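# Free jammed laminating pouch and lay it flat on table

## Task

Pull the stuck laminating pouch out of the laminator and leave it lying flat and wholly on the table: no part of it resting on or under the laminator, and clearly away from the laminator's power cord. The rollers are locked and only turn while the RELEASE key is being held down. At the end the laminator has to stand upright and entirely on the table, the grippers must have let go and moved away, and nothing may depend on the robot to stay where it is.

## Robot and tools

Robot: two arms, left_arm and right_arm, on opposite sides of the table; left_arm's base sits on the +y side at (+0.125, +0.446, +0.054) m and right_arm's at (-0.059, -0.514, +0.058) m. The names are labels only and do not match image sides. Each arm has six joints (waist, shoulder, elbow, wrist pitch, wrist yaw, wrist roll) and a two-finger parallel gripper. Nothing may leave the table.

Frames: results report poses in one scene frame. Origin is the table centre, +z is up, and the table surface is at z = +0.020 m. Each gripper also has its own axes: fingers extend along its +x and close along its y. The reported end_effector_position is the point between the finger pads, roughly 3 to 4 cm short of the fingertips, and can be somewhat off at long reach.

The row format (used by both motion tools): 14 numbers, each within [-1, 1], always for both arms: left_arm dx, dy, dz, rx, ry, rz, opening, then right_arm dx, dy, dz, rx, ry, rz, opening. The first six per arm are an offset, not a pose: a displacement and rotation expressed in that gripper's own axes, measured from the gripper pose in the most recent result that showed it (before any result in the scene, and for later calls within the same reply, from where the robot is when the action begins). Scale: 1.0 = 0.6 m for dx, dy, dz and 180 degrees for rx, ry, rz, which form a single rotation vector. Opening is absolute, not an offset: +1 is fully open (0.088 m), empty fingers touch near -0.80, and values down to -1 close no further. Closing from fully open takes at least about 0.5 s.

execute_actions: argument actions is a list holding at most one item. An empty list just returns the state. An action is {"rows": [...], "steps": n} with 1 to 15 rows and steps up to 15 (default 15), each step 1/30 s; each row is held for one step and the final row repeats to fill the steps. Every row is counted from the same reference pose, not chained from the previous row. A wait is {"steps": n} with n up to 300, counted from the previous result, so your own reply time is included. Optional pictures (boolean) controls whether camera images come back; by default they do. A refused call moves nothing. Zero offsets are not a pause; they pull the arm back to its reference pose. To keep an arm still, send the offset back to its desired pose in a reply's first call and zeros afterwards, plus its desired opening.

move: target is one 14-number row as above. Each gripper travels in a straight line to its target, all paths ending together, taking 0.5 to 10 s; anything longer is cut off at 10 s. speed is m/s, 0.002 to 0.5, default 0.25; rotation limited to twice that in rad/s. Openings are applied at the start. There is no obstacle avoidance, including between arms. Grippers lag, drift, and can overshoot speed, especially near full arm extension. Faster contact hits harder; aiming further past a contact pushes harder. The result adds a move: line with the ending (done, off_target, moving, held, fault) and any limits (paced = the commanded pose was clipped; held = a check blocked some steps, after which the arm may jump faster), plus each gripper's distance from its target.

wait: seconds from 0 to 10; nothing new is commanded. zoom_image: camera is one of cam_high, cam_low, cam_left_wrist, cam_right_wrist; region [x0, y0, x1, y1] in pixels of that 504x504 image, top-left origin, at most 504 by 504. read_manual: section "licences" returns licence texts only. finished_scene: scene = the number of the current scene; irreversible, and it grades the task, which must still hold.

Results: a state line per arm with position (m), quat_wxyz and velocities; grip_measured, the finger opening on the command scale (true value in metres is the last Joint positions entry); a Hand target line showing the pose the controller is currently driving toward; HELD markers on steps where part of a row was not sent; "pose unreachable" when the clearance check altered or blocked an arm's command; MOTOR HOT from 50 °C and OVER-TEMPERATURE FAULT at 95 °C (arm held until cool, possibly losing power and going limp); torque fault lines.

Control behaviour: each step the command is clipped to within 70 mm and 16 degrees of the measured pose, then solved by damped IK with position favoured over orientation. After an action ends the arm only continues to that last clipped pose, so far targets need several actions; check the reported pose and send the remainder. Joint friction can leave the gripper short or tilted, and tiny moves may not happen, so verify and correct orientation. Joint ranges (rad): waist -3.054 to 3.054, shoulder 0.000 to 3.142, elbow 0.000 to 2.356, wrist pitch and wrist yaw -1.571 to 1.571, wrist roll -3.142 to 3.142.

Gripping: to hold something, command an opening clearly lower than grip_measured; a larger gap squeezes harder. Readings may be off by about 1 mm. Each pad manages roughly 34 N; fast closes can spike force. Holding loads heats motors.

Avoid: arm-to-arm contact or pressing (can end the scene; mounts count as arms), contact torque reaching the load limits (waist 16.8, shoulder 20.8, elbow 20.8, wrist pitch 5.49, wrist yaw 5.47, wrist roll 5.13 N m; held weight counts), which freezes that arm for 10 s; dropping, slipping, slamming or shoving objects; tipping the laminator. Here one arm will likely keep RELEASE pressed while the other pulls the pouch out, then places it flat away from the cord before both release and retreat.

Each tool is called after "Call:" in YAML: its name, and indented under it one key for each argument.

## Session

Call:
execute_actions:
  actions: []

Scene clock: 0.00 s of 5200.00 s.
left_arm: end_effector_position=(-0.1304, +0.2792, +0.2582) grip_measured=+0.822 end_effector_quat_wxyz=(-0.180, +0.087, -0.801, -0.565) end_effector_velocity=(+0.001, +0.001, -0.002) end_effector_angular_velocity=(+0.010, -0.008, +0.006) | right_arm: end_effector_position=(+0.2883, -0.2873, +0.3901) grip_measured=+0.851 end_effector_quat_wxyz=(+0.939, -0.130, +0.288, +0.140) end_effector_velocity=(-0.003, -0.003, -0.005) end_effector_angular_velocity=(-0.027, +0.016, +0.001)
Joint positions: left_arm=[-0.768  1.143  0.751 -0.312  0.931  2.497  0.079] | right_arm=[-0.974  1.55   1.69  -0.813  0.392  0.095  0.081]
Joint velocities: left_arm=[-0.002 -0.002 -0.002 -0.007 -0.007 -0.007 -0.   ] | right_arm=[ 0.002 -0.002 -0.007 -0.022  0.007 -0.007 -0.   ]
Motor temperatures (°C, as the motors report them): left_arm=[24 29 26 26 24 27] | right_arm=[25 29 28 26 26 25]
Heat: left arm: hottest shoulder 29 °C (+0.0 °C/min); right arm: hottest shoulder 29 °C (+0.0 °C/min).
Hand target (left_arm): -0.130, +0.279, +0.258; +0.180, -0.087, +0.801, +0.565
Hand target (right_arm): +0.288, -0.287, +0.390; +0.939, -0.130, +0.288, +0.140
camera_calibration (this result's frames):
cam_left_wrist: T_world_to_cam=[[0.360341, -0.38681, -0.848842, 0.372707], [0.12028, -0.88311, 0.453486, 0.171277], [-0.925034, -0.265508, -0.271695, 0.0970593], [0, 0, 0, 1]] pos_world=[-0.0651197, 0.321193, 0.265069]
cam_right_wrist: T_world_to_cam=[[0.288713, -0.941155, 0.175704, -0.415368], [-0.750927, -0.336445, -0.568255, 0.364739], [0.593931, 0.0321221, -0.803874, 0.223623], [0, 0, 0, 1]] pos_world=[0.260998, -0.275394, 0.460012]

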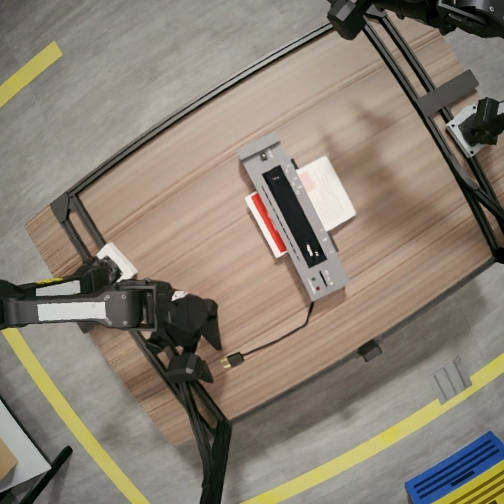

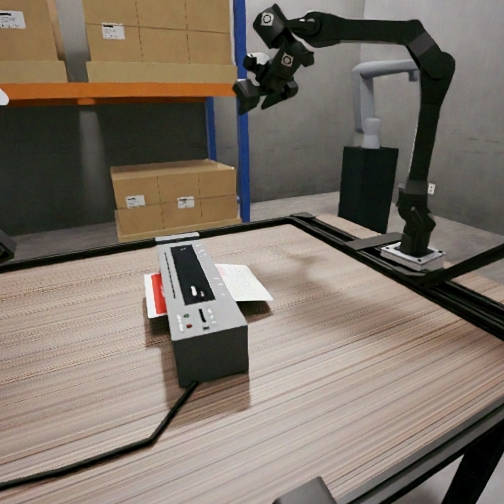

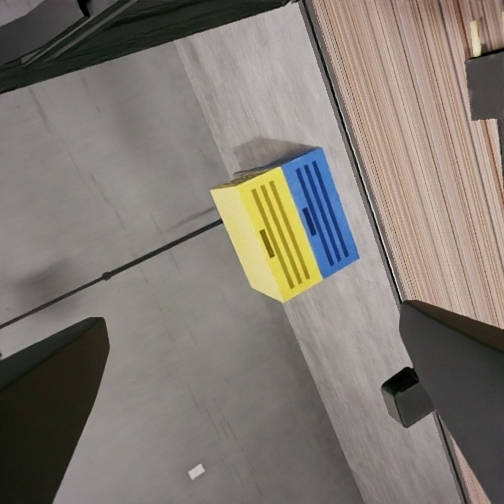

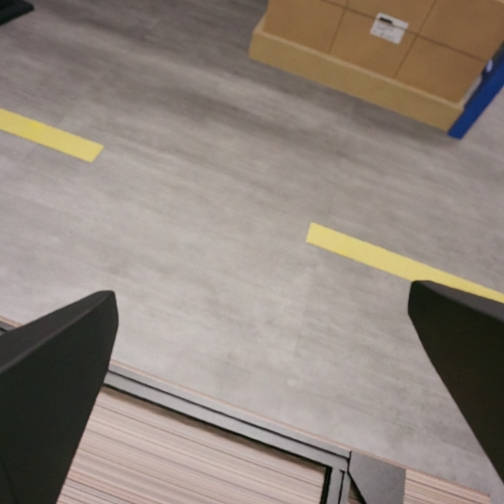

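Call:
move:
  target: [-0.396,-0.446,-0.305,-0.437,0.38,-0.229,-1,-0.092,0.386,-0.549,-0.638,-0.25,0.246,-0.15]

Scene clock: 23.13 s of 5200.00 s.
left_arm: end_effector_position=(+0.1434, +0.0016, +0.1724) grip_measured=-0.810 end_effector_quat_wxyz=(+0.185, +0.681, -0.187, -0.684) end_effector_velocity=(+0.002, -0.002, +0.002) end_effector_angular_velocity=(-0.001, -0.015, +0.015) | right_arm: end_effector_position=(+0.0027, -0.1857, +0.1245) grip_measured=-0.150 end_effector_quat_wxyz=(+0.339, -0.671, -0.247, +0.612) end_effector_velocity=(-0.002, +0.002, +0.003) end_effector_angular_velocity=(+0.014, +0.008, +0.003)
Joint positions: left_arm=[-0.131  1.831  1.38  -0.59   0.031  1.617  0.   ] | right_arm=[-0.313  1.376  0.481  0.183 -0.016 -1.613  0.032]
Joint velocities: left_arm=[-0.002  0.002  0.012 -0.007 -0.022 -0.007  0.   ] | right_arm=[ 0.002 -0.002  0.002  0.007 -0.007  0.007  0.   ]
Motor temperatures (°C, as the motors report them): left_arm=[24 30 28 27 24 27] | right_arm=[25 32 32 29 26 25]
Heat: left arm: hottest shoulder 30 °C (+2.6 °C/min); right arm: hottest shoulder 32 °C (+7.8 °C/min).
Hand target (left_arm): +0.145, -0.001, +0.172; +0.186, +0.683, -0.184, -0.682
Hand target (right_arm): +0.001, -0.187, +0.121; -0.333, +0.670, +0.247, -0.615
Off the commanded pose (left_arm): 0.003 m, 1 deg.
Off the commanded pose (right_arm): 0.006 m, 1 deg.
After step 90, 15.13 s passed at rest.
move: done
camera_calibration (this result's frames):
cam_left_wrist: T_world_to_cam=[[0.0425943, 0.875108, -0.482049, 0.0741567], [0.940081, 0.128259, 0.315906, -0.163333], [0.338279, -0.466621, -0.81721, 0.166571], [0, 0, 0, 1]] pos_world=[0.0940398, 0.0337792, 0.223468]
cam_right_wrist: T_world_to_cam=[[0.0947671, 0.608686, 0.787731, 0.0215905], [0.885515, -0.413084, 0.212663, -0.0823922], [0.454844, 0.677394, -0.578147, 0.268559], [0, 0, 0, 1]] pos_world=[-0.0512392, -0.229097, 0.155781]

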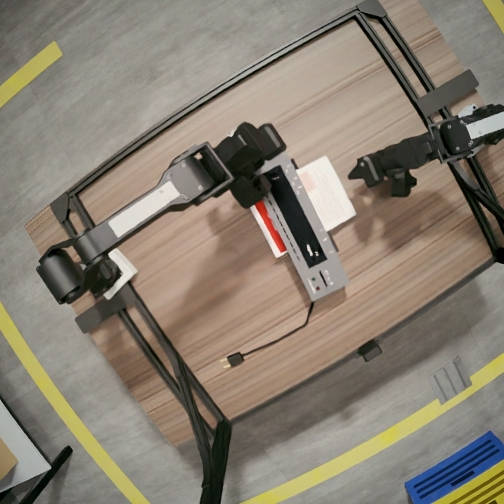

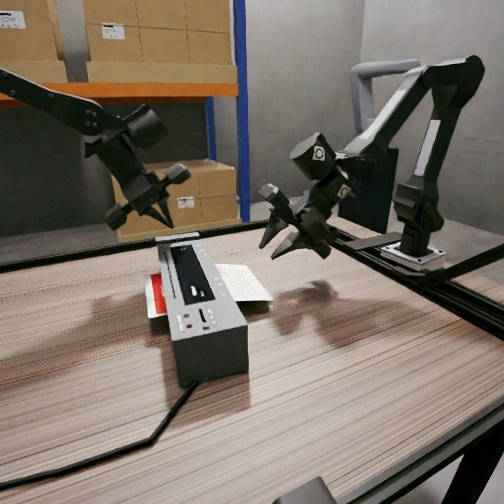

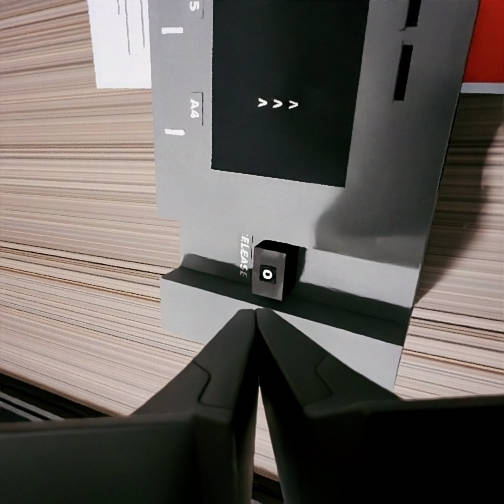

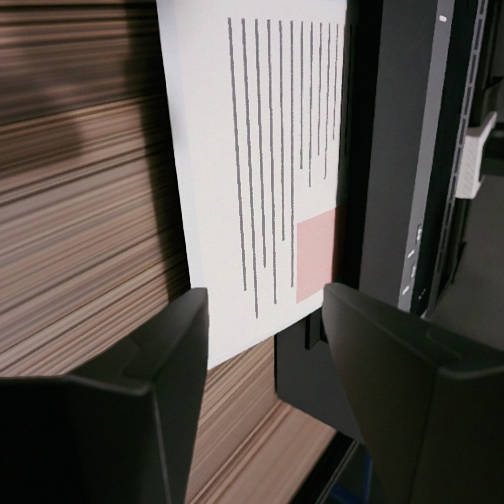

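Call:
move:
  target: [0.071,0.003,-0.013,0,0,0,-1,0.05,0.04,0.033,0,0,0.01,-0.15]
  speed: 0.08

Call:
zoom_image:
  camera: "cam_low"
  region: [130, 170, 370, 330]

Scene clock: 30.77 s of 5200.00 s.
left_arm: end_effector_position=(+0.1496, -0.0177, +0.1426) grip_measured=-0.810 end_effector_quat_wxyz=(+0.187, +0.681, -0.189, -0.682) end_effector_velocity=(-0.001, +0.011, -0.019) end_effector_angular_velocity=(+0.100, +0.004, +0.008) | right_arm: end_effector_position=(-0.0142, -0.1723, +0.0922) grip_measured=-0.150 end_effector_quat_wxyz=(+0.334, -0.671, -0.243, +0.616) end_effector_velocity=(+0.001, -0.004, -0.006) end_effector_angular_velocity=(-0.023, -0.008, -0.003)
Joint positions: left_arm=[-0.119  1.928  1.385 -0.491  0.035  1.629  0.   ] | right_arm=[-0.232  1.548  0.465  0.355  0.042 -1.559  0.032]
Joint velocities: left_arm=[-0.002  0.037  0.017 -0.081 -0.007 -0.007  0.   ] | right_arm=[-0.002  0.007 -0.007 -0.007  0.007 -0.007 -0.   ]
Motor temperatures (°C, as the motors report them): left_arm=[24 31 29 27 24 27] | right_arm=[25 31 32 30 26 25]
Heat: left arm: hottest shoulder 31 °C (+3.9 °C/min); right arm: hottest elbow 32 °C (+5.9 °C/min).
Hand target (left_arm): +0.151, -0.021, +0.136; +0.185, +0.681, -0.187, -0.684
Hand target (right_arm): -0.015, -0.176, +0.086; -0.329, +0.674, +0.236, -0.617
Off the commanded pose (left_arm): 0.007 m, 0 deg.
Off the commanded pose (right_arm): 0.007 m, 1 deg.
After step 90, 3.73 s passed at rest.
move: done
camera_calibration (this result's frames):
cam_left_wrist: T_world_to_cam=[[0.0436847, 0.872233, -0.487136, 0.0769076], [0.939174, 0.130408, 0.317721, -0.157373], [0.340653, -0.471385, -0.813481, 0.1301], [0, 0, 0, 1]] pos_world=[0.100122, 0.0147685, 0.193299]
cam_right_wrist: T_world_to_cam=[[0.0972432, 0.620748, 0.777956, 0.0434784], [0.887408, -0.407981, 0.214612, -0.054242], [0.450611, 0.669495, -0.59053, 0.248211], [0, 0, 0, 1]] pos_world=[-0.0679398, -0.215295, 0.124393]

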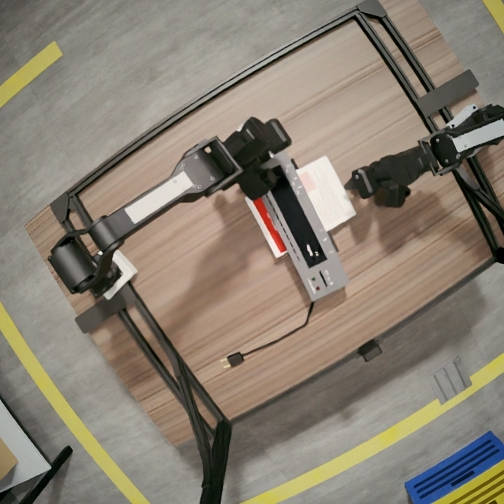

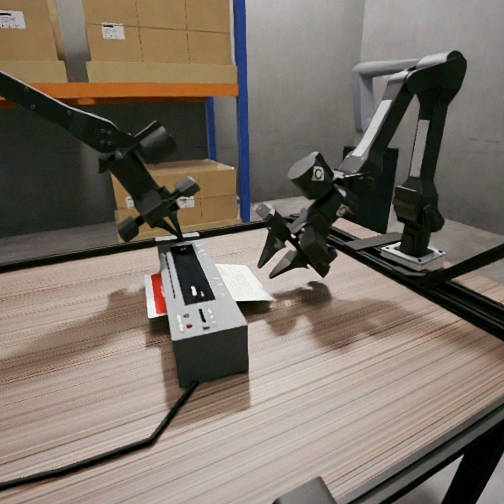

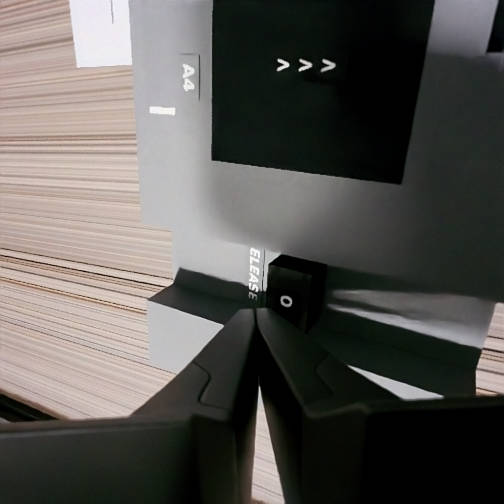

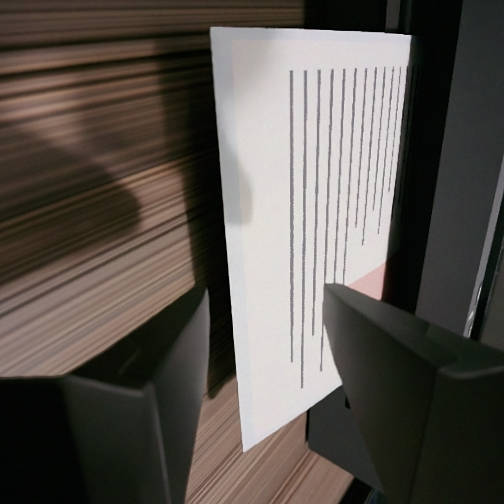

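Region (130, 170, 370, 330) of cam_low's 504x504 image, scaled by 2.100, with more detail than that image has.

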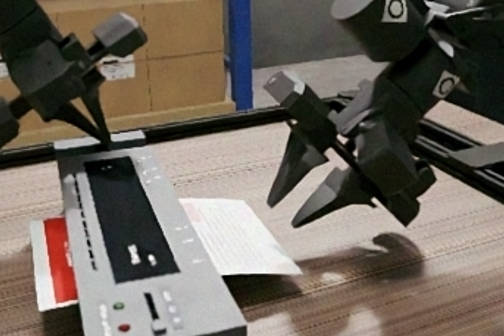

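Call:
move:
  target: [-0.007,-0.012,0.013,0,0,0,-1,0.05,0.006,0,0,0,0.008,-0.15]
  speed: 0.04

Call:
zoom_image:
  camera: "cam_low"
  region: [130, 170, 370, 330]

Scene clock: 37.50 s of 5200.00 s.
left_arm: end_effector_position=(+0.1436, -0.0128, +0.1431) grip_measured=-0.810 end_effector_quat_wxyz=(+0.188, +0.682, -0.190, -0.681) end_effector_velocity=(+0.002, -0.002, +0.005) end_effector_angular_velocity=(-0.017, -0.003, +0.012) | right_arm: end_effector_position=(-0.0114, -0.1561, +0.0692) grip_measured=-0.150 end_effector_quat_wxyz=(+0.325, -0.675, -0.232, +0.620) end_effector_velocity=(+0.002, +0.001, -0.001) end_effector_angular_velocity=(-0.008, +0.001, +0.003)
Joint positions: left_arm=[-0.134  1.906  1.354 -0.478  0.025  1.615  0.   ] | right_arm=[-0.235  1.703  0.518  0.428  0.042 -1.559  0.032]
Joint velocities: left_arm=[ 0.002 -0.007  0.002  0.007 -0.007 -0.007  0.   ] | right_arm=[-0.007  0.007  0.007 -0.007 -0.007 -0.007 -0.   ]
Motor temperatures (°C, as the motors report them): left_arm=[24 32 29 28 24 27] | right_arm=[25 31 32 30 26 25]
Heat: left arm: hottest shoulder 32 °C (+4.8 °C/min); right arm: hottest elbow 32 °C (+4.8 °C/min).
Hand target (left_arm): +0.142, -0.009, +0.142; +0.187, +0.681, -0.189, -0.682
Hand target (right_arm): -0.011, -0.153, +0.070; -0.326, +0.674, +0.234, -0.620
Off the commanded pose (left_arm): 0.004 m, 0 deg.
Off the commanded pose (right_arm): 0.004 m, 0 deg.
After step 90, 2.67 s passed at rest.
move: done
camera_calibration (this result's frames):
cam_left_wrist: T_world_to_cam=[[0.0434557, 0.870106, -0.490945, 0.0737347], [0.938463, 0.132982, 0.318753, -0.152551], [0.342636, -0.474585, -0.810784, 0.134209], [0, 0, 0, 1]] pos_world=[0.093974, 0.0198231, 0.19364]
cam_right_wrist: T_world_to_cam=[[0.101381, 0.642336, 0.759688, 0.0556748], [0.886857, -0.404364, 0.223549, -0.045266], [0.450784, 0.651072, -0.610655, 0.221006], [0, 0, 0, 1]] pos_world=[-0.0651259, -0.197957, 0.102782]

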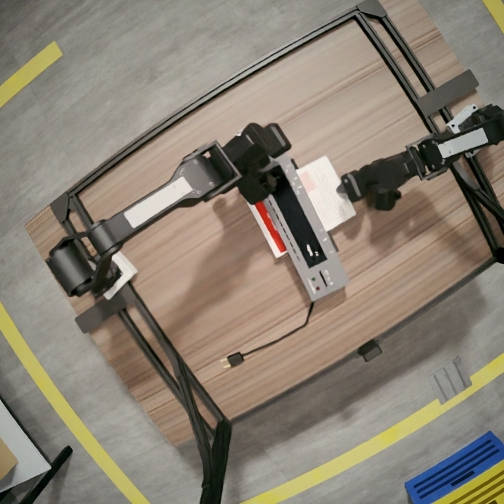

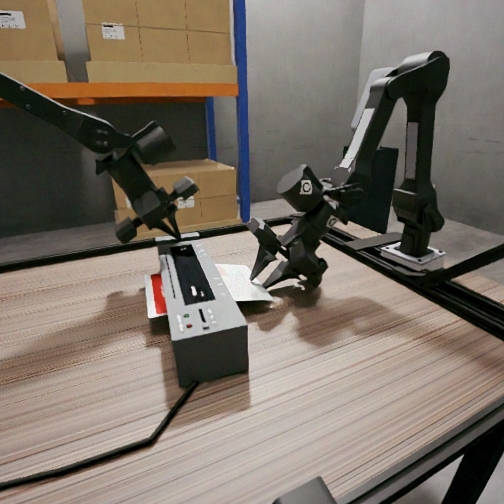

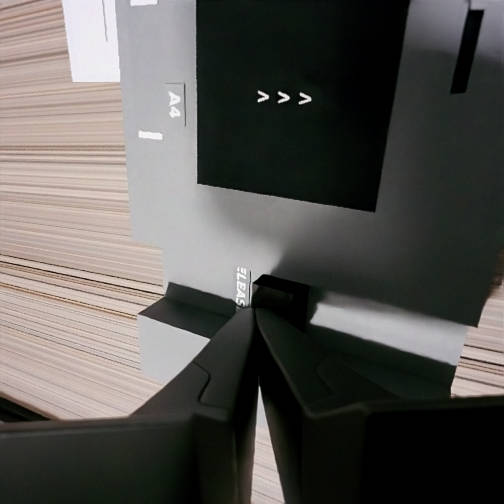

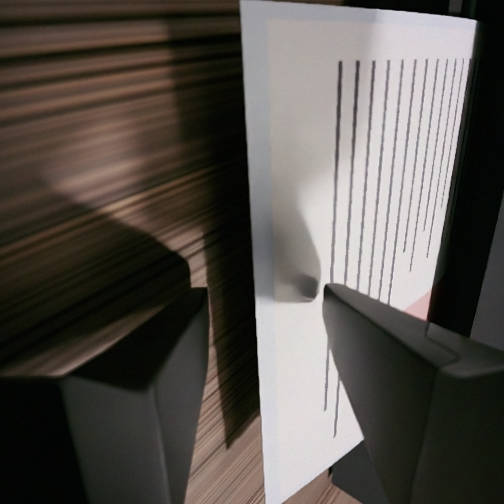

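Region (130, 170, 370, 330) of cam_low's 504x504 image, scaled by 2.100, with more detail than that image has.

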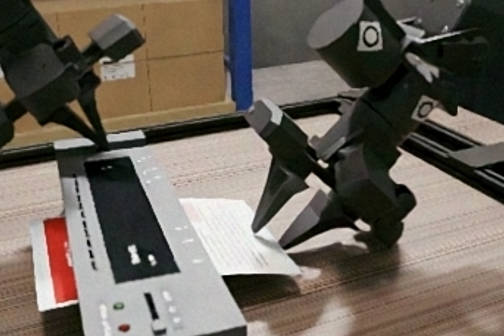

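Call:
move:
  target: [0,0,0,0,0,0,-1,0.024,-0.025,0,0,0,0,-0.15]
  speed: 0.03

Call:
move:
  target: [0.073,-0.056,0,0,0,-0.01,-1,0,0,0,0,0,0,-1]
  speed: 0.03

Scene clock: 42.17 s of 5200.00 s.
left_arm: end_effector_position=(+0.1436, -0.0128, +0.1432) grip_measured=-0.810 end_effector_quat_wxyz=(+0.189, +0.682, -0.190, -0.681) end_effector_velocity=(+0.002, +0.002, -0.001) end_effector_angular_velocity=(+0.008, -0.015, +0.015) | right_arm: end_effector_position=(-0.0092, -0.1392, +0.0697) grip_measured=-0.150 end_effector_quat_wxyz=(+0.325, -0.676, -0.231, +0.620) end_effector_velocity=(-0.000, -0.003, -0.005) end_effector_angular_velocity=(-0.017, +0.002, +0.008)
Joint positions: left_arm=[-0.134  1.905  1.354 -0.478  0.025  1.615  0.   ] | right_arm=[-0.236  1.754  0.589  0.406  0.042 -1.559  0.032]
Joint velocities: left_arm=[-0.002 -0.002 -0.002 -0.007 -0.022 -0.007  0.   ] | right_arm=[-0.002  0.007 -0.002 -0.007 -0.007 -0.007  0.   ]
Motor temperatures (°C, as the motors report them): left_arm=[24 34 29 28 24 27] | right_arm=[25 31 32 31 26 25]
Heat: left arm: hottest shoulder 34 °C (+7.1 °C/min); right arm: hottest elbow 32 °C (+4.3 °C/min).
Hand target (left_arm): +0.144, -0.013, +0.143; +0.189, +0.682, -0.190, -0.681
Hand target (right_arm): -0.008, -0.136, +0.070; -0.325, +0.676, +0.232, -0.620
Off the commanded pose (left_arm): 0.000 m, 0 deg.
Off the commanded pose (right_arm): 0.004 m, 0 deg.
After step 90, 0.70 s passed at rest.
move: done
camera_calibration (this result's frames):
cam_left_wrist: T_world_to_cam=[[0.0434649, 0.869919, -0.491275, 0.073795], [0.938457, 0.133103, 0.31872, -0.15257], [0.342651, -0.474894, -0.810596, 0.134249], [0, 0, 0, 1]] pos_world=[0.0939719, 0.0198661, 0.193703]
cam_right_wrist: T_world_to_cam=[[0.102069, 0.643984, 0.758199, 0.0445863], [0.886607, -0.404531, 0.224237, -0.0405991], [0.451121, 0.649337, -0.612251, 0.209201], [0, 0, 0, 1]] pos_world=[-0.0629302, -0.180978, 0.103382]

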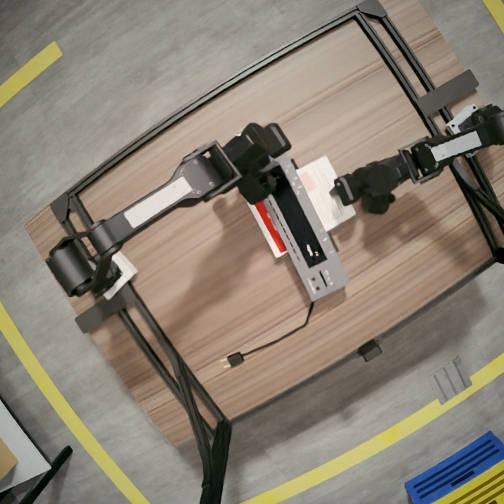

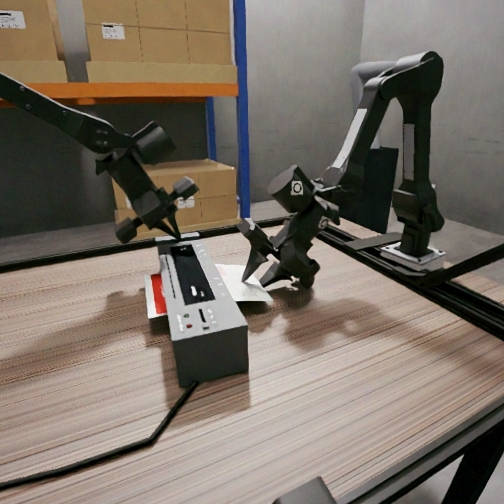

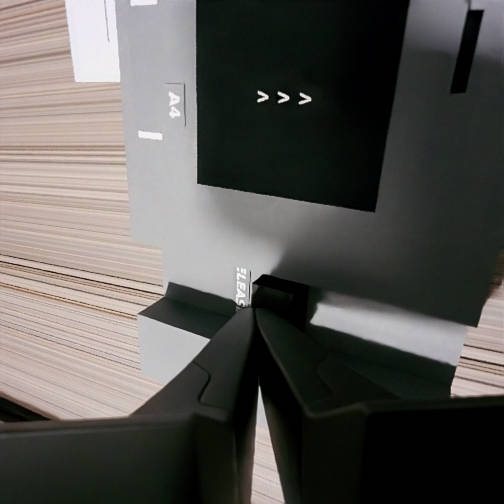

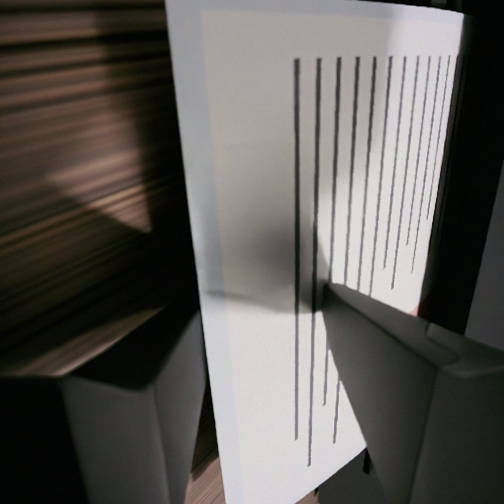

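Scene clock: 44.23 s of 5200.00 s.
left_arm: end_effector_position=(+0.1432, -0.0133, +0.1223) grip_measured=-0.810 end_effector_quat_wxyz=(+0.201, +0.679, -0.203, -0.677) end_effector_velocity=(-0.002, +0.001, -0.001) end_effector_angular_velocity=(-0.003, +0.010, -0.000) | right_arm: end_effector_position=(-0.0097, -0.1386, +0.0704) grip_measured=-0.771 end_effector_quat_wxyz=(+0.320, -0.678, -0.239, +0.617) end_effector_velocity=(+0.002, +0.001, +0.003) end_effector_angular_velocity=(+0.012, -0.002, +0.003)
Joint positions: left_arm=[-0.135  1.916  1.262 -0.337  0.025  1.615  0.   ] | right_arm=[-0.234  1.754  0.589  0.41   0.042 -1.577  0.001]
Joint velocities: left_arm=[-0.002 -0.002 -0.007  0.007  0.007 -0.007  0.   ] | right_arm=[-0.007 -0.007 -0.002  0.007 -0.007 -0.007 -0.   ]
Motor temperatures (°C, as the motors report them): left_arm=[24 34 29 28 24 27] | right_arm=[25 31 32 31 26 25]
Heat: left arm: hottest shoulder 34 °C (+6.8 °C/min); right arm: hottest elbow 32 °C (+4.1 °C/min).
Hand target (left_arm): +0.144, -0.005, +0.090; +0.178, +0.685, -0.179, -0.684
Hand target (right_arm): -0.009, -0.139, +0.070; -0.325, +0.676, +0.232, -0.620
Off the commanded pose (left_arm): 0.035 m, 4 deg.
Off the commanded pose (right_arm): 0.001 m, 1 deg.
move: off_target (left_arm)
camera_calibration (this result's frames):
cam_left_wrist: T_world_to_cam=[[0.0450551, 0.850741, -0.52365, 0.067496], [0.937979, 0.144345, 0.315213, -0.144894], [0.343751, -0.505375, -0.791474, 0.114284], [0, 0, 0, 1]] pos_world=[0.0935808, 0.0212496, 0.17147]
cam_right_wrist: T_world_to_cam=[[0.0830617, 0.64379, 0.760681, 0.0433483], [0.889226, -0.392461, 0.235055, -0.039064], [0.449864, 0.656893, -0.605073, 0.210009], [0, 0, 0, 1]] pos_world=[-0.0633393, -0.181192, 0.103279]

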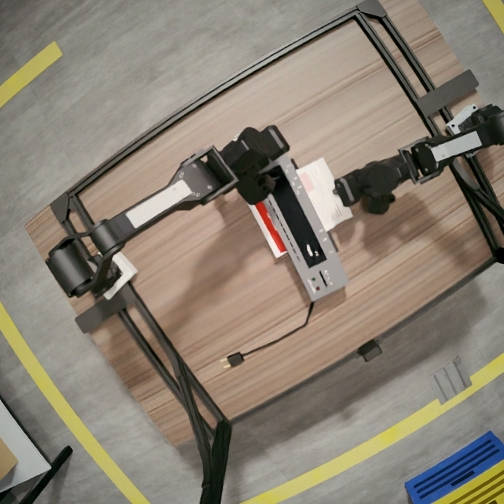

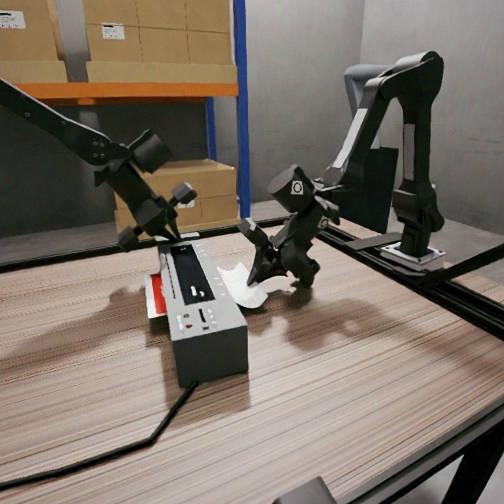

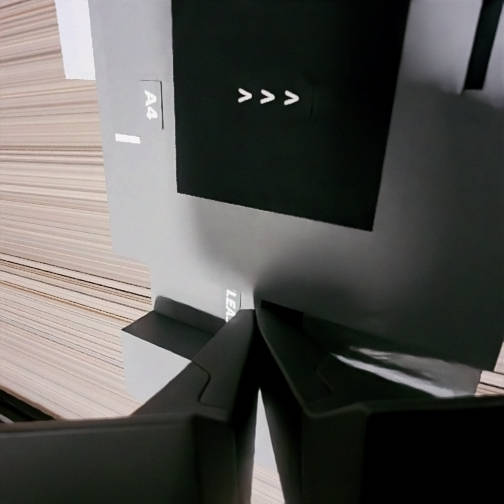

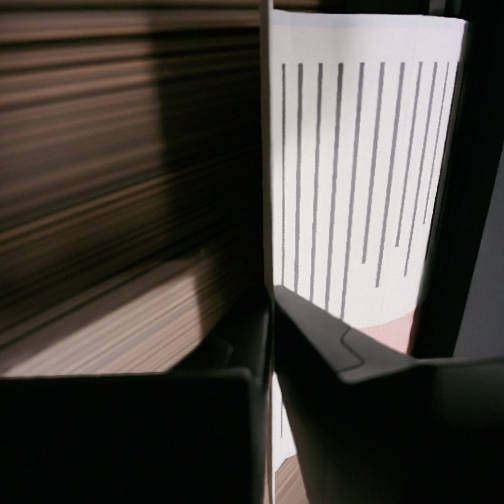

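Call:
execute_actions:
  actions:
    - {"rows":[[0.038,-0.041,0,0,0,-0.02,-1,-0.006,0.004,0,0,0,0.005,-1],[0.038,-0.041,0,0,0,-0.02,-1,-0.012,0.008,-0.001,0,0,0.01,-1],[0.038,-0.041,0,0,0,-0.02,-1,-0.018,0.012,-0.001,0,0,0.015,-1],[0.038,-0.041,0,0,0,-0.02,-1,-0.024,0.016,-0.002,0,0,0.02,-1],[0.038,-0.041,0,0,0,-0.02,-1,-0.03,0.02,-0.002,0,0,0.025,-1],[0.038,-0.041,0,0,0,-0.02,-1,-0.036,0.024,-0.003,0,0,0.03,-1],[0.038,-0.041,0,0,0,-0.02,-1,-0.042,0.028,-0.003,0,0,0.035,-1],[0.038,-0.041,0,0,0,-0.02,-1,-0.048,0.032,-0.004,0,0,0.04,-1],[0.038,-0.041,0,0,0,-0.02,-1,-0.054,0.036,-0.004,0,0,0.045,-1],[0.038,-0.041,0,0,0,-0.02,-1,-0.06,0.04,-0.005,0,0,0.05,-1],[0.038,-0.041,0,0,0,-0.02,-1,-0.066,0.044,-0.005,0,0,0.055,-1],[0.038,-0.041,0,0,0,-0.02,-1,-0.072,0.048,-0.006,0,0,0.06,-1],[0.038,-0.041,0,0,0,-0.02,-1,-0.078,0.052,-0.006,0,0,0.065,-1]],"steps":15}
  pictures: false

Call:
wait:
  seconds: 0.3

Scene clock: 52.07 s of 5200.00 s.
left_arm: end_effector_position=(+0.1430, -0.0139, +0.1229) grip_measured=-0.810 end_effector_quat_wxyz=(+0.205, +0.678, -0.208, -0.675) end_effector_velocity=(-0.000, +0.002, -0.001) end_effector_angular_velocity=(+0.007, +0.011, +0.004) | right_arm: end_effector_position=(-0.0142, -0.1798, +0.0841) grip_measured=-0.773 end_effector_quat_wxyz=(+0.265, -0.697, -0.190, +0.639) end_effector_velocity=(-0.003, -0.039, +0.034) end_effector_angular_velocity=(-0.064, +0.018, -0.009)
Joint positions: left_arm=[-0.136  1.912  1.253 -0.32   0.024  1.616  0.   ] | right_arm=[-0.234  1.558  0.583  0.063  0.044 -1.587  0.001]
Joint velocities: left_arm=[ 0.002 -0.002 -0.002 -0.007  0.007 -0.007  0.   ] | right_arm=[-0.007 -0.256 -0.022 -0.3   -0.007  0.007 -0.001]
Motor temperatures (°C, as the motors report them): left_arm=[24 33 29 30 24 27] | right_arm=[25 32 32 30 26 25]
Heat: left arm: hottest shoulder 33 °C (+4.6 °C/min); right arm: hottest shoulder 32 °C (+3.5 °C/min).
Hand target (left_arm): +0.143, -0.004, +0.091; +0.180, +0.685, -0.182, -0.682
Hand target (right_arm): -0.015, -0.193, +0.079; -0.256, +0.698, +0.169, -0.647
Off the commanded pose (left_arm): 0.034 m, 4 deg.
Off the commanded pose (right_arm): 0.015 m, 3 deg.
Steps of this call (steps 1 to 220: nothing new was sent; steps 221 to 235: all 15 steps of this action). Readings (end_effector_position):
221: left_arm (+0.1432, -0.0134, +0.1226) | right_arm (-0.0097, -0.1391, +0.0701)
222: left_arm (+0.1432, -0.0133, +0.1226) | right_arm (-0.0099, -0.1402, +0.0706)
224: left_arm (+0.1432, -0.0132, +0.1225) | right_arm (-0.0103, -0.1443, +0.0726)
228: left_arm (+0.1431, -0.0138, +0.1229) | right_arm (-0.0112, -0.1513, +0.0839)
235: the state above

Scene clock: 52.37 s of 5200.00 s.
left_arm: end_effector_position=(+0.1432, -0.0139, +0.1229) grip_measured=-0.810 end_effector_quat_wxyz=(+0.205, +0.678, -0.208, -0.675) end_effector_velocity=(-0.000, +0.001, +0.001) end_effector_angular_velocity=(+0.003, -0.002, +0.008) | right_arm: end_effector_position=(-0.0145, -0.1824, +0.0885) grip_measured=-0.773 end_effector_quat_wxyz=(+0.264, -0.697, -0.190, +0.639) end_effector_velocity=(+0.001, -0.006, -0.000) end_effector_angular_velocity=(-0.020, +0.013, -0.009)
Joint positions: left_arm=[-0.136  1.912  1.253 -0.32   0.025  1.616  0.   ] | right_arm=[-0.234  1.533  0.583  0.037  0.044 -1.587  0.001]
Joint velocities: left_arm=[-0.002 -0.002  0.002 -0.007 -0.007 -0.007  0.   ] | right_arm=[-0.007 -0.017 -0.002 -0.037 -0.007  0.007 -0.   ]
Motor temperatures (°C, as the motors report them): left_arm=[24 33 29 30 24 27] | right_arm=[25 32 32 30 26 25]
Heat: left arm: hottest shoulder 33 °C (+4.6 °C/min); right arm: hottest shoulder 32 °C (+3.4 °C/min).
Hand target (left_arm): +0.143, -0.004, +0.091; +0.180, +0.685, -0.182, -0.683
Hand target (right_arm): -0.015, -0.193, +0.079; -0.256, +0.698, +0.169, -0.647
Off the commanded pose (left_arm): 0.034 m, 4 deg.
Off the commanded pose (right_arm): 0.014 m, 3 deg.
Steps of this call (steps 1 to 9: nothing new was sent). Readings (end_effector_position):
1: left_arm (+0.1430, -0.0139, +0.1229) | right_arm (-0.0143, -0.1807, +0.0852)
2: left_arm (+0.1430, -0.0139, +0.1229) | right_arm (-0.0144, -0.1813, +0.0864)
4: left_arm (+0.1430, -0.0139, +0.1229) | right_arm (-0.0144, -0.1819, +0.0878)
8: left_arm (+0.1432, -0.0139, +0.1229) | right_arm (-0.0145, -0.1824, +0.0884)
9: the state above
camera_calibration (this result's frames):
cam_left_wrist: T_world_to_cam=[[0.0464305, 0.844469, -0.533588, 0.0692154], [0.937685, 0.147304, 0.31472, -0.144761], [0.344371, -0.51495, -0.785006, 0.113461], [0, 0, 0, 1]] pos_world=[0.093454, 0.0213003, 0.171559]
cam_right_wrist: T_world_to_cam=[[0.0854841, 0.756348, 0.64856, 0.0886754], [0.894011, -0.345574, 0.285171, -0.0520984], [0.439814, 0.555442, -0.705725, 0.242149], [0, 0, 0, 1]] pos_world=[-0.0675043, -0.219573, 0.128236]

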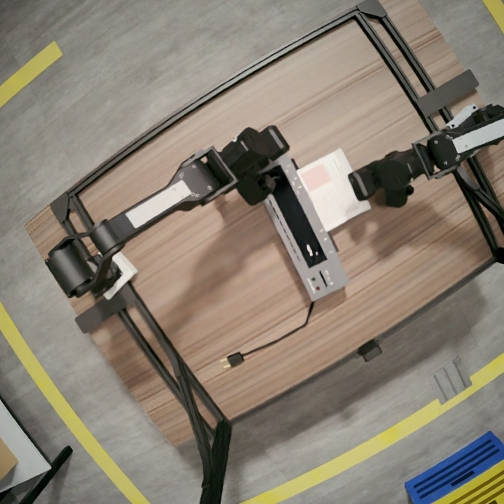

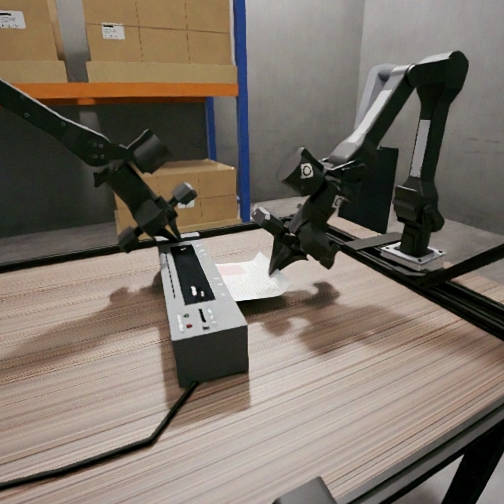

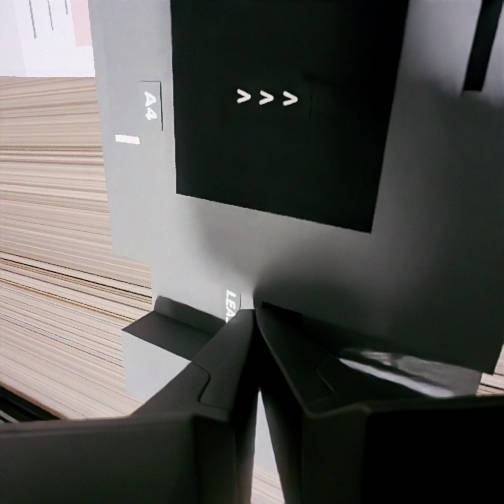

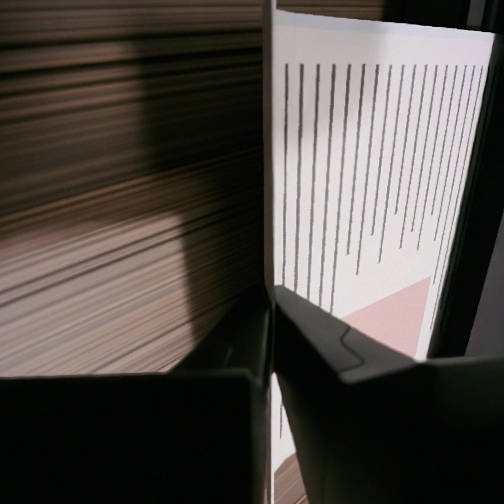

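Call:
execute_actions:
  actions:
    - {"rows":[[0.038,-0.041,0,0,0,-0.02,-1,-0.008,0.012,0,0,0,0,-1],[0.038,-0.041,0,0,0,-0.02,-1,-0.013,0.019,-0.001,0,0,0,-1],[0.038,-0.041,0,0,0,-0.02,-1,-0.018,0.026,-0.001,0,0,0,-1],[0.038,-0.041,0,0,0,-0.02,-1,-0.023,0.033,-0.002,0,0,0,-1],[0.038,-0.041,0,0,0,-0.02,-1,-0.028,0.04,-0.002,0,0,0,-1],[0.038,-0.041,0,0,0,-0.02,-1,-0.033,0.047,-0.003,0,0,0,-1],[0.038,-0.041,0,0,0,-0.02,-1,-0.038,0.054,-0.003,0,0,0,-1],[0.038,-0.041,0,0,0,-0.02,-1,-0.043,0.061,-0.004,0,0,0,-1],[0.038,-0.041,0,0,0,-0.02,-1,-0.048,0.068,-0.004,0,0,0,-1],[0.038,-0.041,0,0,0,-0.02,-1,-0.053,0.075,-0.005,0,0,0,-1],[0.038,-0.041,0,0,0,-0.02,-1,-0.058,0.082,-0.005,0,0,0,-1],[0.038,-0.041,0,0,0,-0.02,-1,-0.063,0.089,-0.006,0,0,0,-1],[0.038,-0.041,0,0,0,-0.02,-1,-0.068,0.096,-0.006,0,0,0,-1],[0.038,-0.041,0,0,0,-0.02,-1,-0.073,0.103,-0.007,0,0,0,-1]],"steps":15}
  pictures: false

Call:
wait:
  seconds: 0.3

Scene clock: 61.67 s of 5200.00 s.
left_arm: end_effector_position=(+0.1428, -0.0154, +0.1232) grip_measured=-0.810 end_effector_quat_wxyz=(+0.209, +0.676, -0.213, -0.674) end_effector_velocity=(+0.000, -0.001, +0.001) end_effector_angular_velocity=(-0.007, -0.002, +0.008) | right_arm: end_effector_position=(-0.0203, -0.2439, +0.0842) grip_measured=-0.777 end_effector_quat_wxyz=(+0.262, -0.698, -0.191, +0.638) end_effector_velocity=(-0.002, -0.175, -0.054) end_effector_angular_velocity=(-0.195, +0.036, -0.061)
Joint positions: left_arm=[-0.136  1.911  1.245 -0.3    0.026  1.617  0.   ] | right_arm=[-0.24   1.273  0.36  -0.002  0.04  -1.597  0.001]
Joint velocities: left_arm=[-0.002 -0.002 -0.002  0.007 -0.007 -0.007  0.   ] | right_arm=[-0.081 -0.618 -0.515 -0.3   -0.022 -0.007 -0.   ]
Motor temperatures (°C, as the motors report them): left_arm=[24 32 28 31 24 27] | right_arm=[25 32 32 30 26 25]
Heat: left arm: hottest shoulder 32 °C (+3.0 °C/min); right arm: hottest shoulder 32 °C (+3.0 °C/min).
Hand target (left_arm): +0.143, -0.004, +0.091; +0.183, +0.684, -0.186, -0.681
Hand target (right_arm): -0.020, -0.255, +0.083; -0.264, +0.697, +0.189, -0.639
Off the commanded pose (left_arm): 0.034 m, 4 deg.
Off the commanded pose (right_arm): 0.014 m, 0 deg.
Steps of this call (steps 1 to 264: nothing new was sent; steps 265 to 279: all 15 steps of this action). Readings (end_effector_position):
265: left_arm (+0.1431, -0.0138, +0.1226) | right_arm (-0.0152, -0.1882, +0.0847)
266: left_arm (+0.1431, -0.0138, +0.1225) | right_arm (-0.0153, -0.1885, +0.0858)
268: left_arm (+0.1431, -0.0140, +0.1225) | right_arm (-0.0156, -0.1914, +0.0892)
272: left_arm (+0.1429, -0.0152, +0.1230) | right_arm (-0.0166, -0.1985, +0.0990)
279: the state above

Scene clock: 61.97 s of 5200.00 s.
left_arm: end_effector_position=(+0.1428, -0.0154, +0.1232) grip_measured=-0.810 end_effector_quat_wxyz=(+0.209, +0.676, -0.213, -0.674) end_effector_velocity=(+0.002, +0.001, +0.001) end_effector_angular_velocity=(+0.003, -0.005, +0.028) | right_arm: end_effector_position=(-0.0200, -0.2509, +0.0863) grip_measured=-0.777 end_effector_quat_wxyz=(+0.267, -0.698, -0.193, +0.636) end_effector_velocity=(-0.003, -0.002, +0.001) end_effector_angular_velocity=(+0.004, +0.012, +0.017)
Joint positions: left_arm=[-0.136  1.911  1.245 -0.3    0.026  1.617  0.   ] | right_arm=[-0.244  1.222  0.335 -0.017  0.04  -1.597  0.001]
Joint velocities: left_arm=[-0.002 -0.002  0.002 -0.007 -0.022 -0.022  0.   ] | right_arm=[-0.002 -0.017 -0.007 -0.007 -0.022 -0.007  0.   ]
Motor temperatures (°C, as the motors report them): left_arm=[24 32 28 31 24 27] | right_arm=[25 32 32 30 26 25]
Heat: left arm: hottest shoulder 32 °C (+3.0 °C/min); right arm: hottest shoulder 32 °C (+3.0 °C/min).
Hand target (left_arm): +0.143, -0.004, +0.091; +0.183, +0.684, -0.186, -0.681
Hand target (right_arm): -0.020, -0.255, +0.083; -0.264, +0.697, +0.189, -0.639
Off the commanded pose (left_arm): 0.034 m, 4 deg.
Off the commanded pose (right_arm): 0.007 m, 1 deg.
Steps of this call (steps 1 to 9: nothing new was sent). Readings (end_effector_position):
1: left_arm (+0.1428, -0.0154, +0.1232) | right_arm (-0.0203, -0.2482, +0.0830)
2: left_arm (+0.1428, -0.0154, +0.1232) | right_arm (-0.0203, -0.2504, +0.0829)
4: left_arm (+0.1428, -0.0154, +0.1232) | right_arm (-0.0201, -0.2510, +0.0844)
8: left_arm (+0.1428, -0.0154, +0.1232) | right_arm (-0.0200, -0.2509, +0.0863)
9: the state above
camera_calibration (this result's frames):
cam_left_wrist: T_world_to_cam=[[0.0482908, 0.836935, -0.545168, 0.0717307], [0.937996, 0.149576, 0.312714, -0.144081], [0.343265, -0.526467, -0.777819, 0.112117], [0, 0, 0, 1]] pos_world=[0.0931971, 0.0205431, 0.171368]
cam_right_wrist: T_world_to_cam=[[0.0832812, 0.750866, 0.655182, 0.140408], [0.892589, -0.348553, 0.285998, -0.071066], [0.443112, 0.560991, -0.699243, 0.281993], [0, 0, 0, 1]] pos_world=[-0.0732153, -0.288394, 0.125514]

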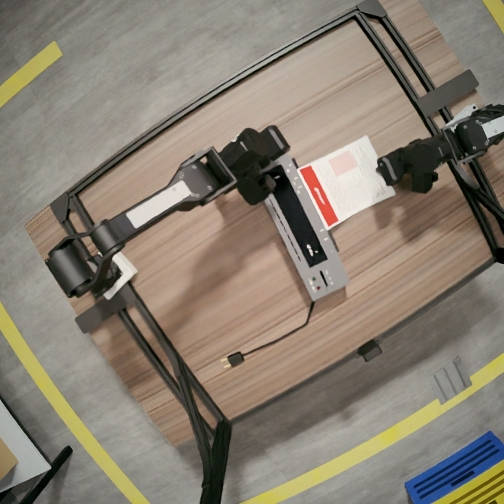

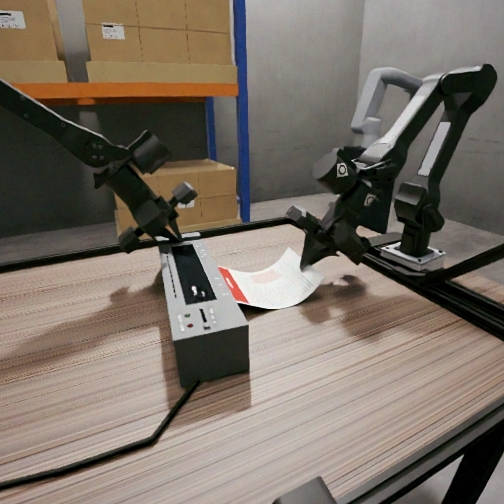

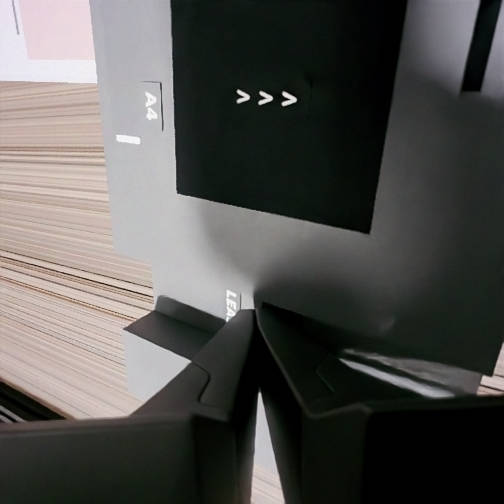

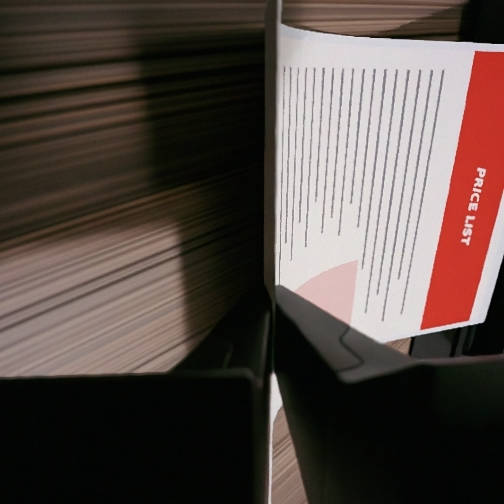

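Call:
move:
  target: [-0.25,-0.05,0,0,0,0,-1,-0.032,0.088,-0.094,0,0,0.1,-1]
  speed: 0.08

Scene clock: 67.80 s of 5200.00 s.
left_arm: end_effector_position=(+0.1431, +0.0922, +0.2307) grip_measured=-0.810 end_effector_quat_wxyz=(+0.210, +0.677, -0.214, -0.672) end_effector_velocity=(+0.000, +0.002, +0.001) end_effector_angular_velocity=(+0.003, -0.002, +0.008) | right_arm: end_effector_position=(+0.0287, -0.3126, +0.0710) grip_measured=-0.777 end_effector_quat_wxyz=(+0.166, -0.720, -0.083, +0.669) end_effector_velocity=(-0.000, -0.002, -0.001) end_effector_angular_velocity=(-0.006, +0.002, +0.016)
Joint positions: left_arm=[-0.118  1.41   1.134 -0.687  0.032  1.632  0.   ] | right_arm=[-0.577  1.225  0.421 -0.413 -0.068 -1.895  0.001]
Joint velocities: left_arm=[-0.002 -0.007 -0.002 -0.007 -0.007 -0.007  0.   ] | right_arm=[-0.007 -0.002 -0.002 -0.007 -0.007 -0.022  0.   ]
Motor temperatures (°C, as the motors report them): left_arm=[24 32 28 31 24 27] | right_arm=[25 32 32 30 26 25]
Heat: left arm: hottest shoulder 32 °C (+3.0 °C/min); right arm: hottest shoulder 32 °C (+2.0 °C/min).
Hand target (left_arm): +0.143, +0.095, +0.230; +0.209, +0.676, -0.213, -0.674
Hand target (right_arm): +0.030, -0.312, +0.072; -0.165, +0.718, +0.081, -0.671
Off the commanded pose (left_arm): 0.003 m, 0 deg.
Off the commanded pose (right_arm): 0.002 m, 0 deg.
move: done
camera_calibration (this result's frames):
cam_left_wrist: T_world_to_cam=[[0.0480547, 0.835054, -0.548065, 0.0411658], [0.936524, 0.153113, 0.315404, -0.194816], [0.347295, -0.528433, -0.77469, 0.251118], [0, 0, 0, 1]] pos_world=[0.0932597, 0.128152, 0.278546]
cam_right_wrist: T_world_to_cam=[[0.116047, 0.911334, 0.394972, 0.260348], [0.899546, -0.265037, 0.347235, -0.110145], [0.42113, 0.315, -0.850544, 0.218776], [0, 0, 0, 1]] pos_world=[-0.0232648, -0.335371, 0.121495]

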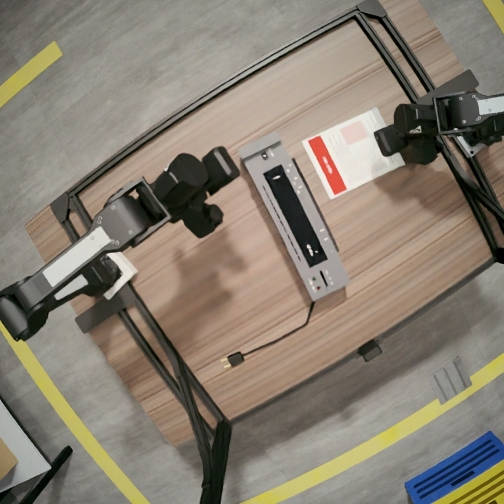

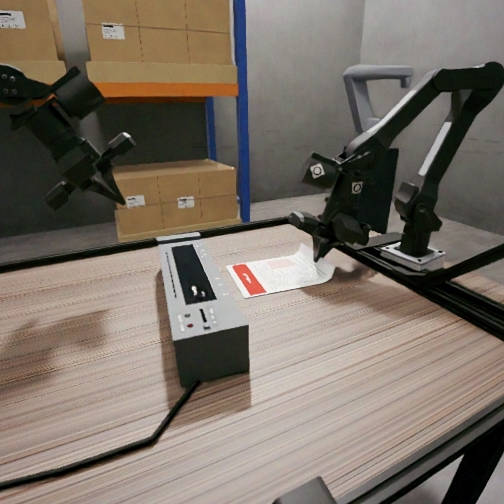

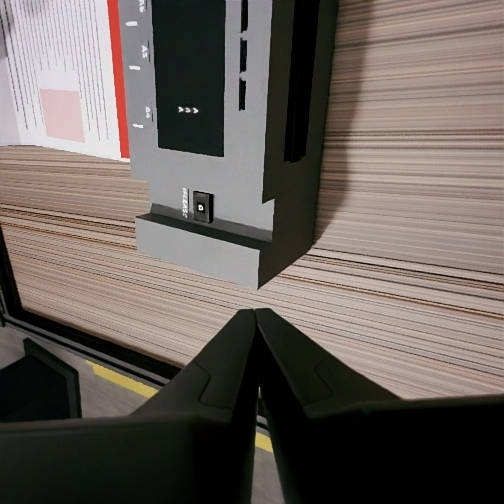

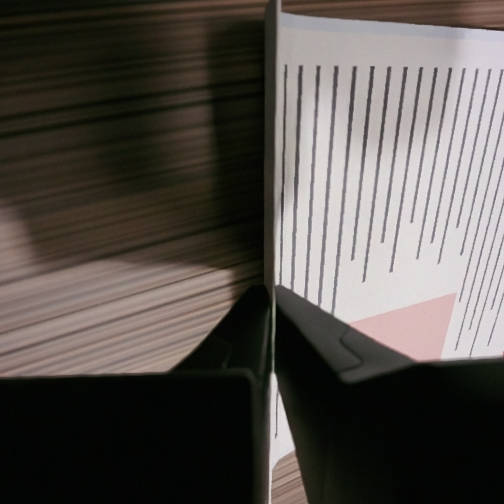

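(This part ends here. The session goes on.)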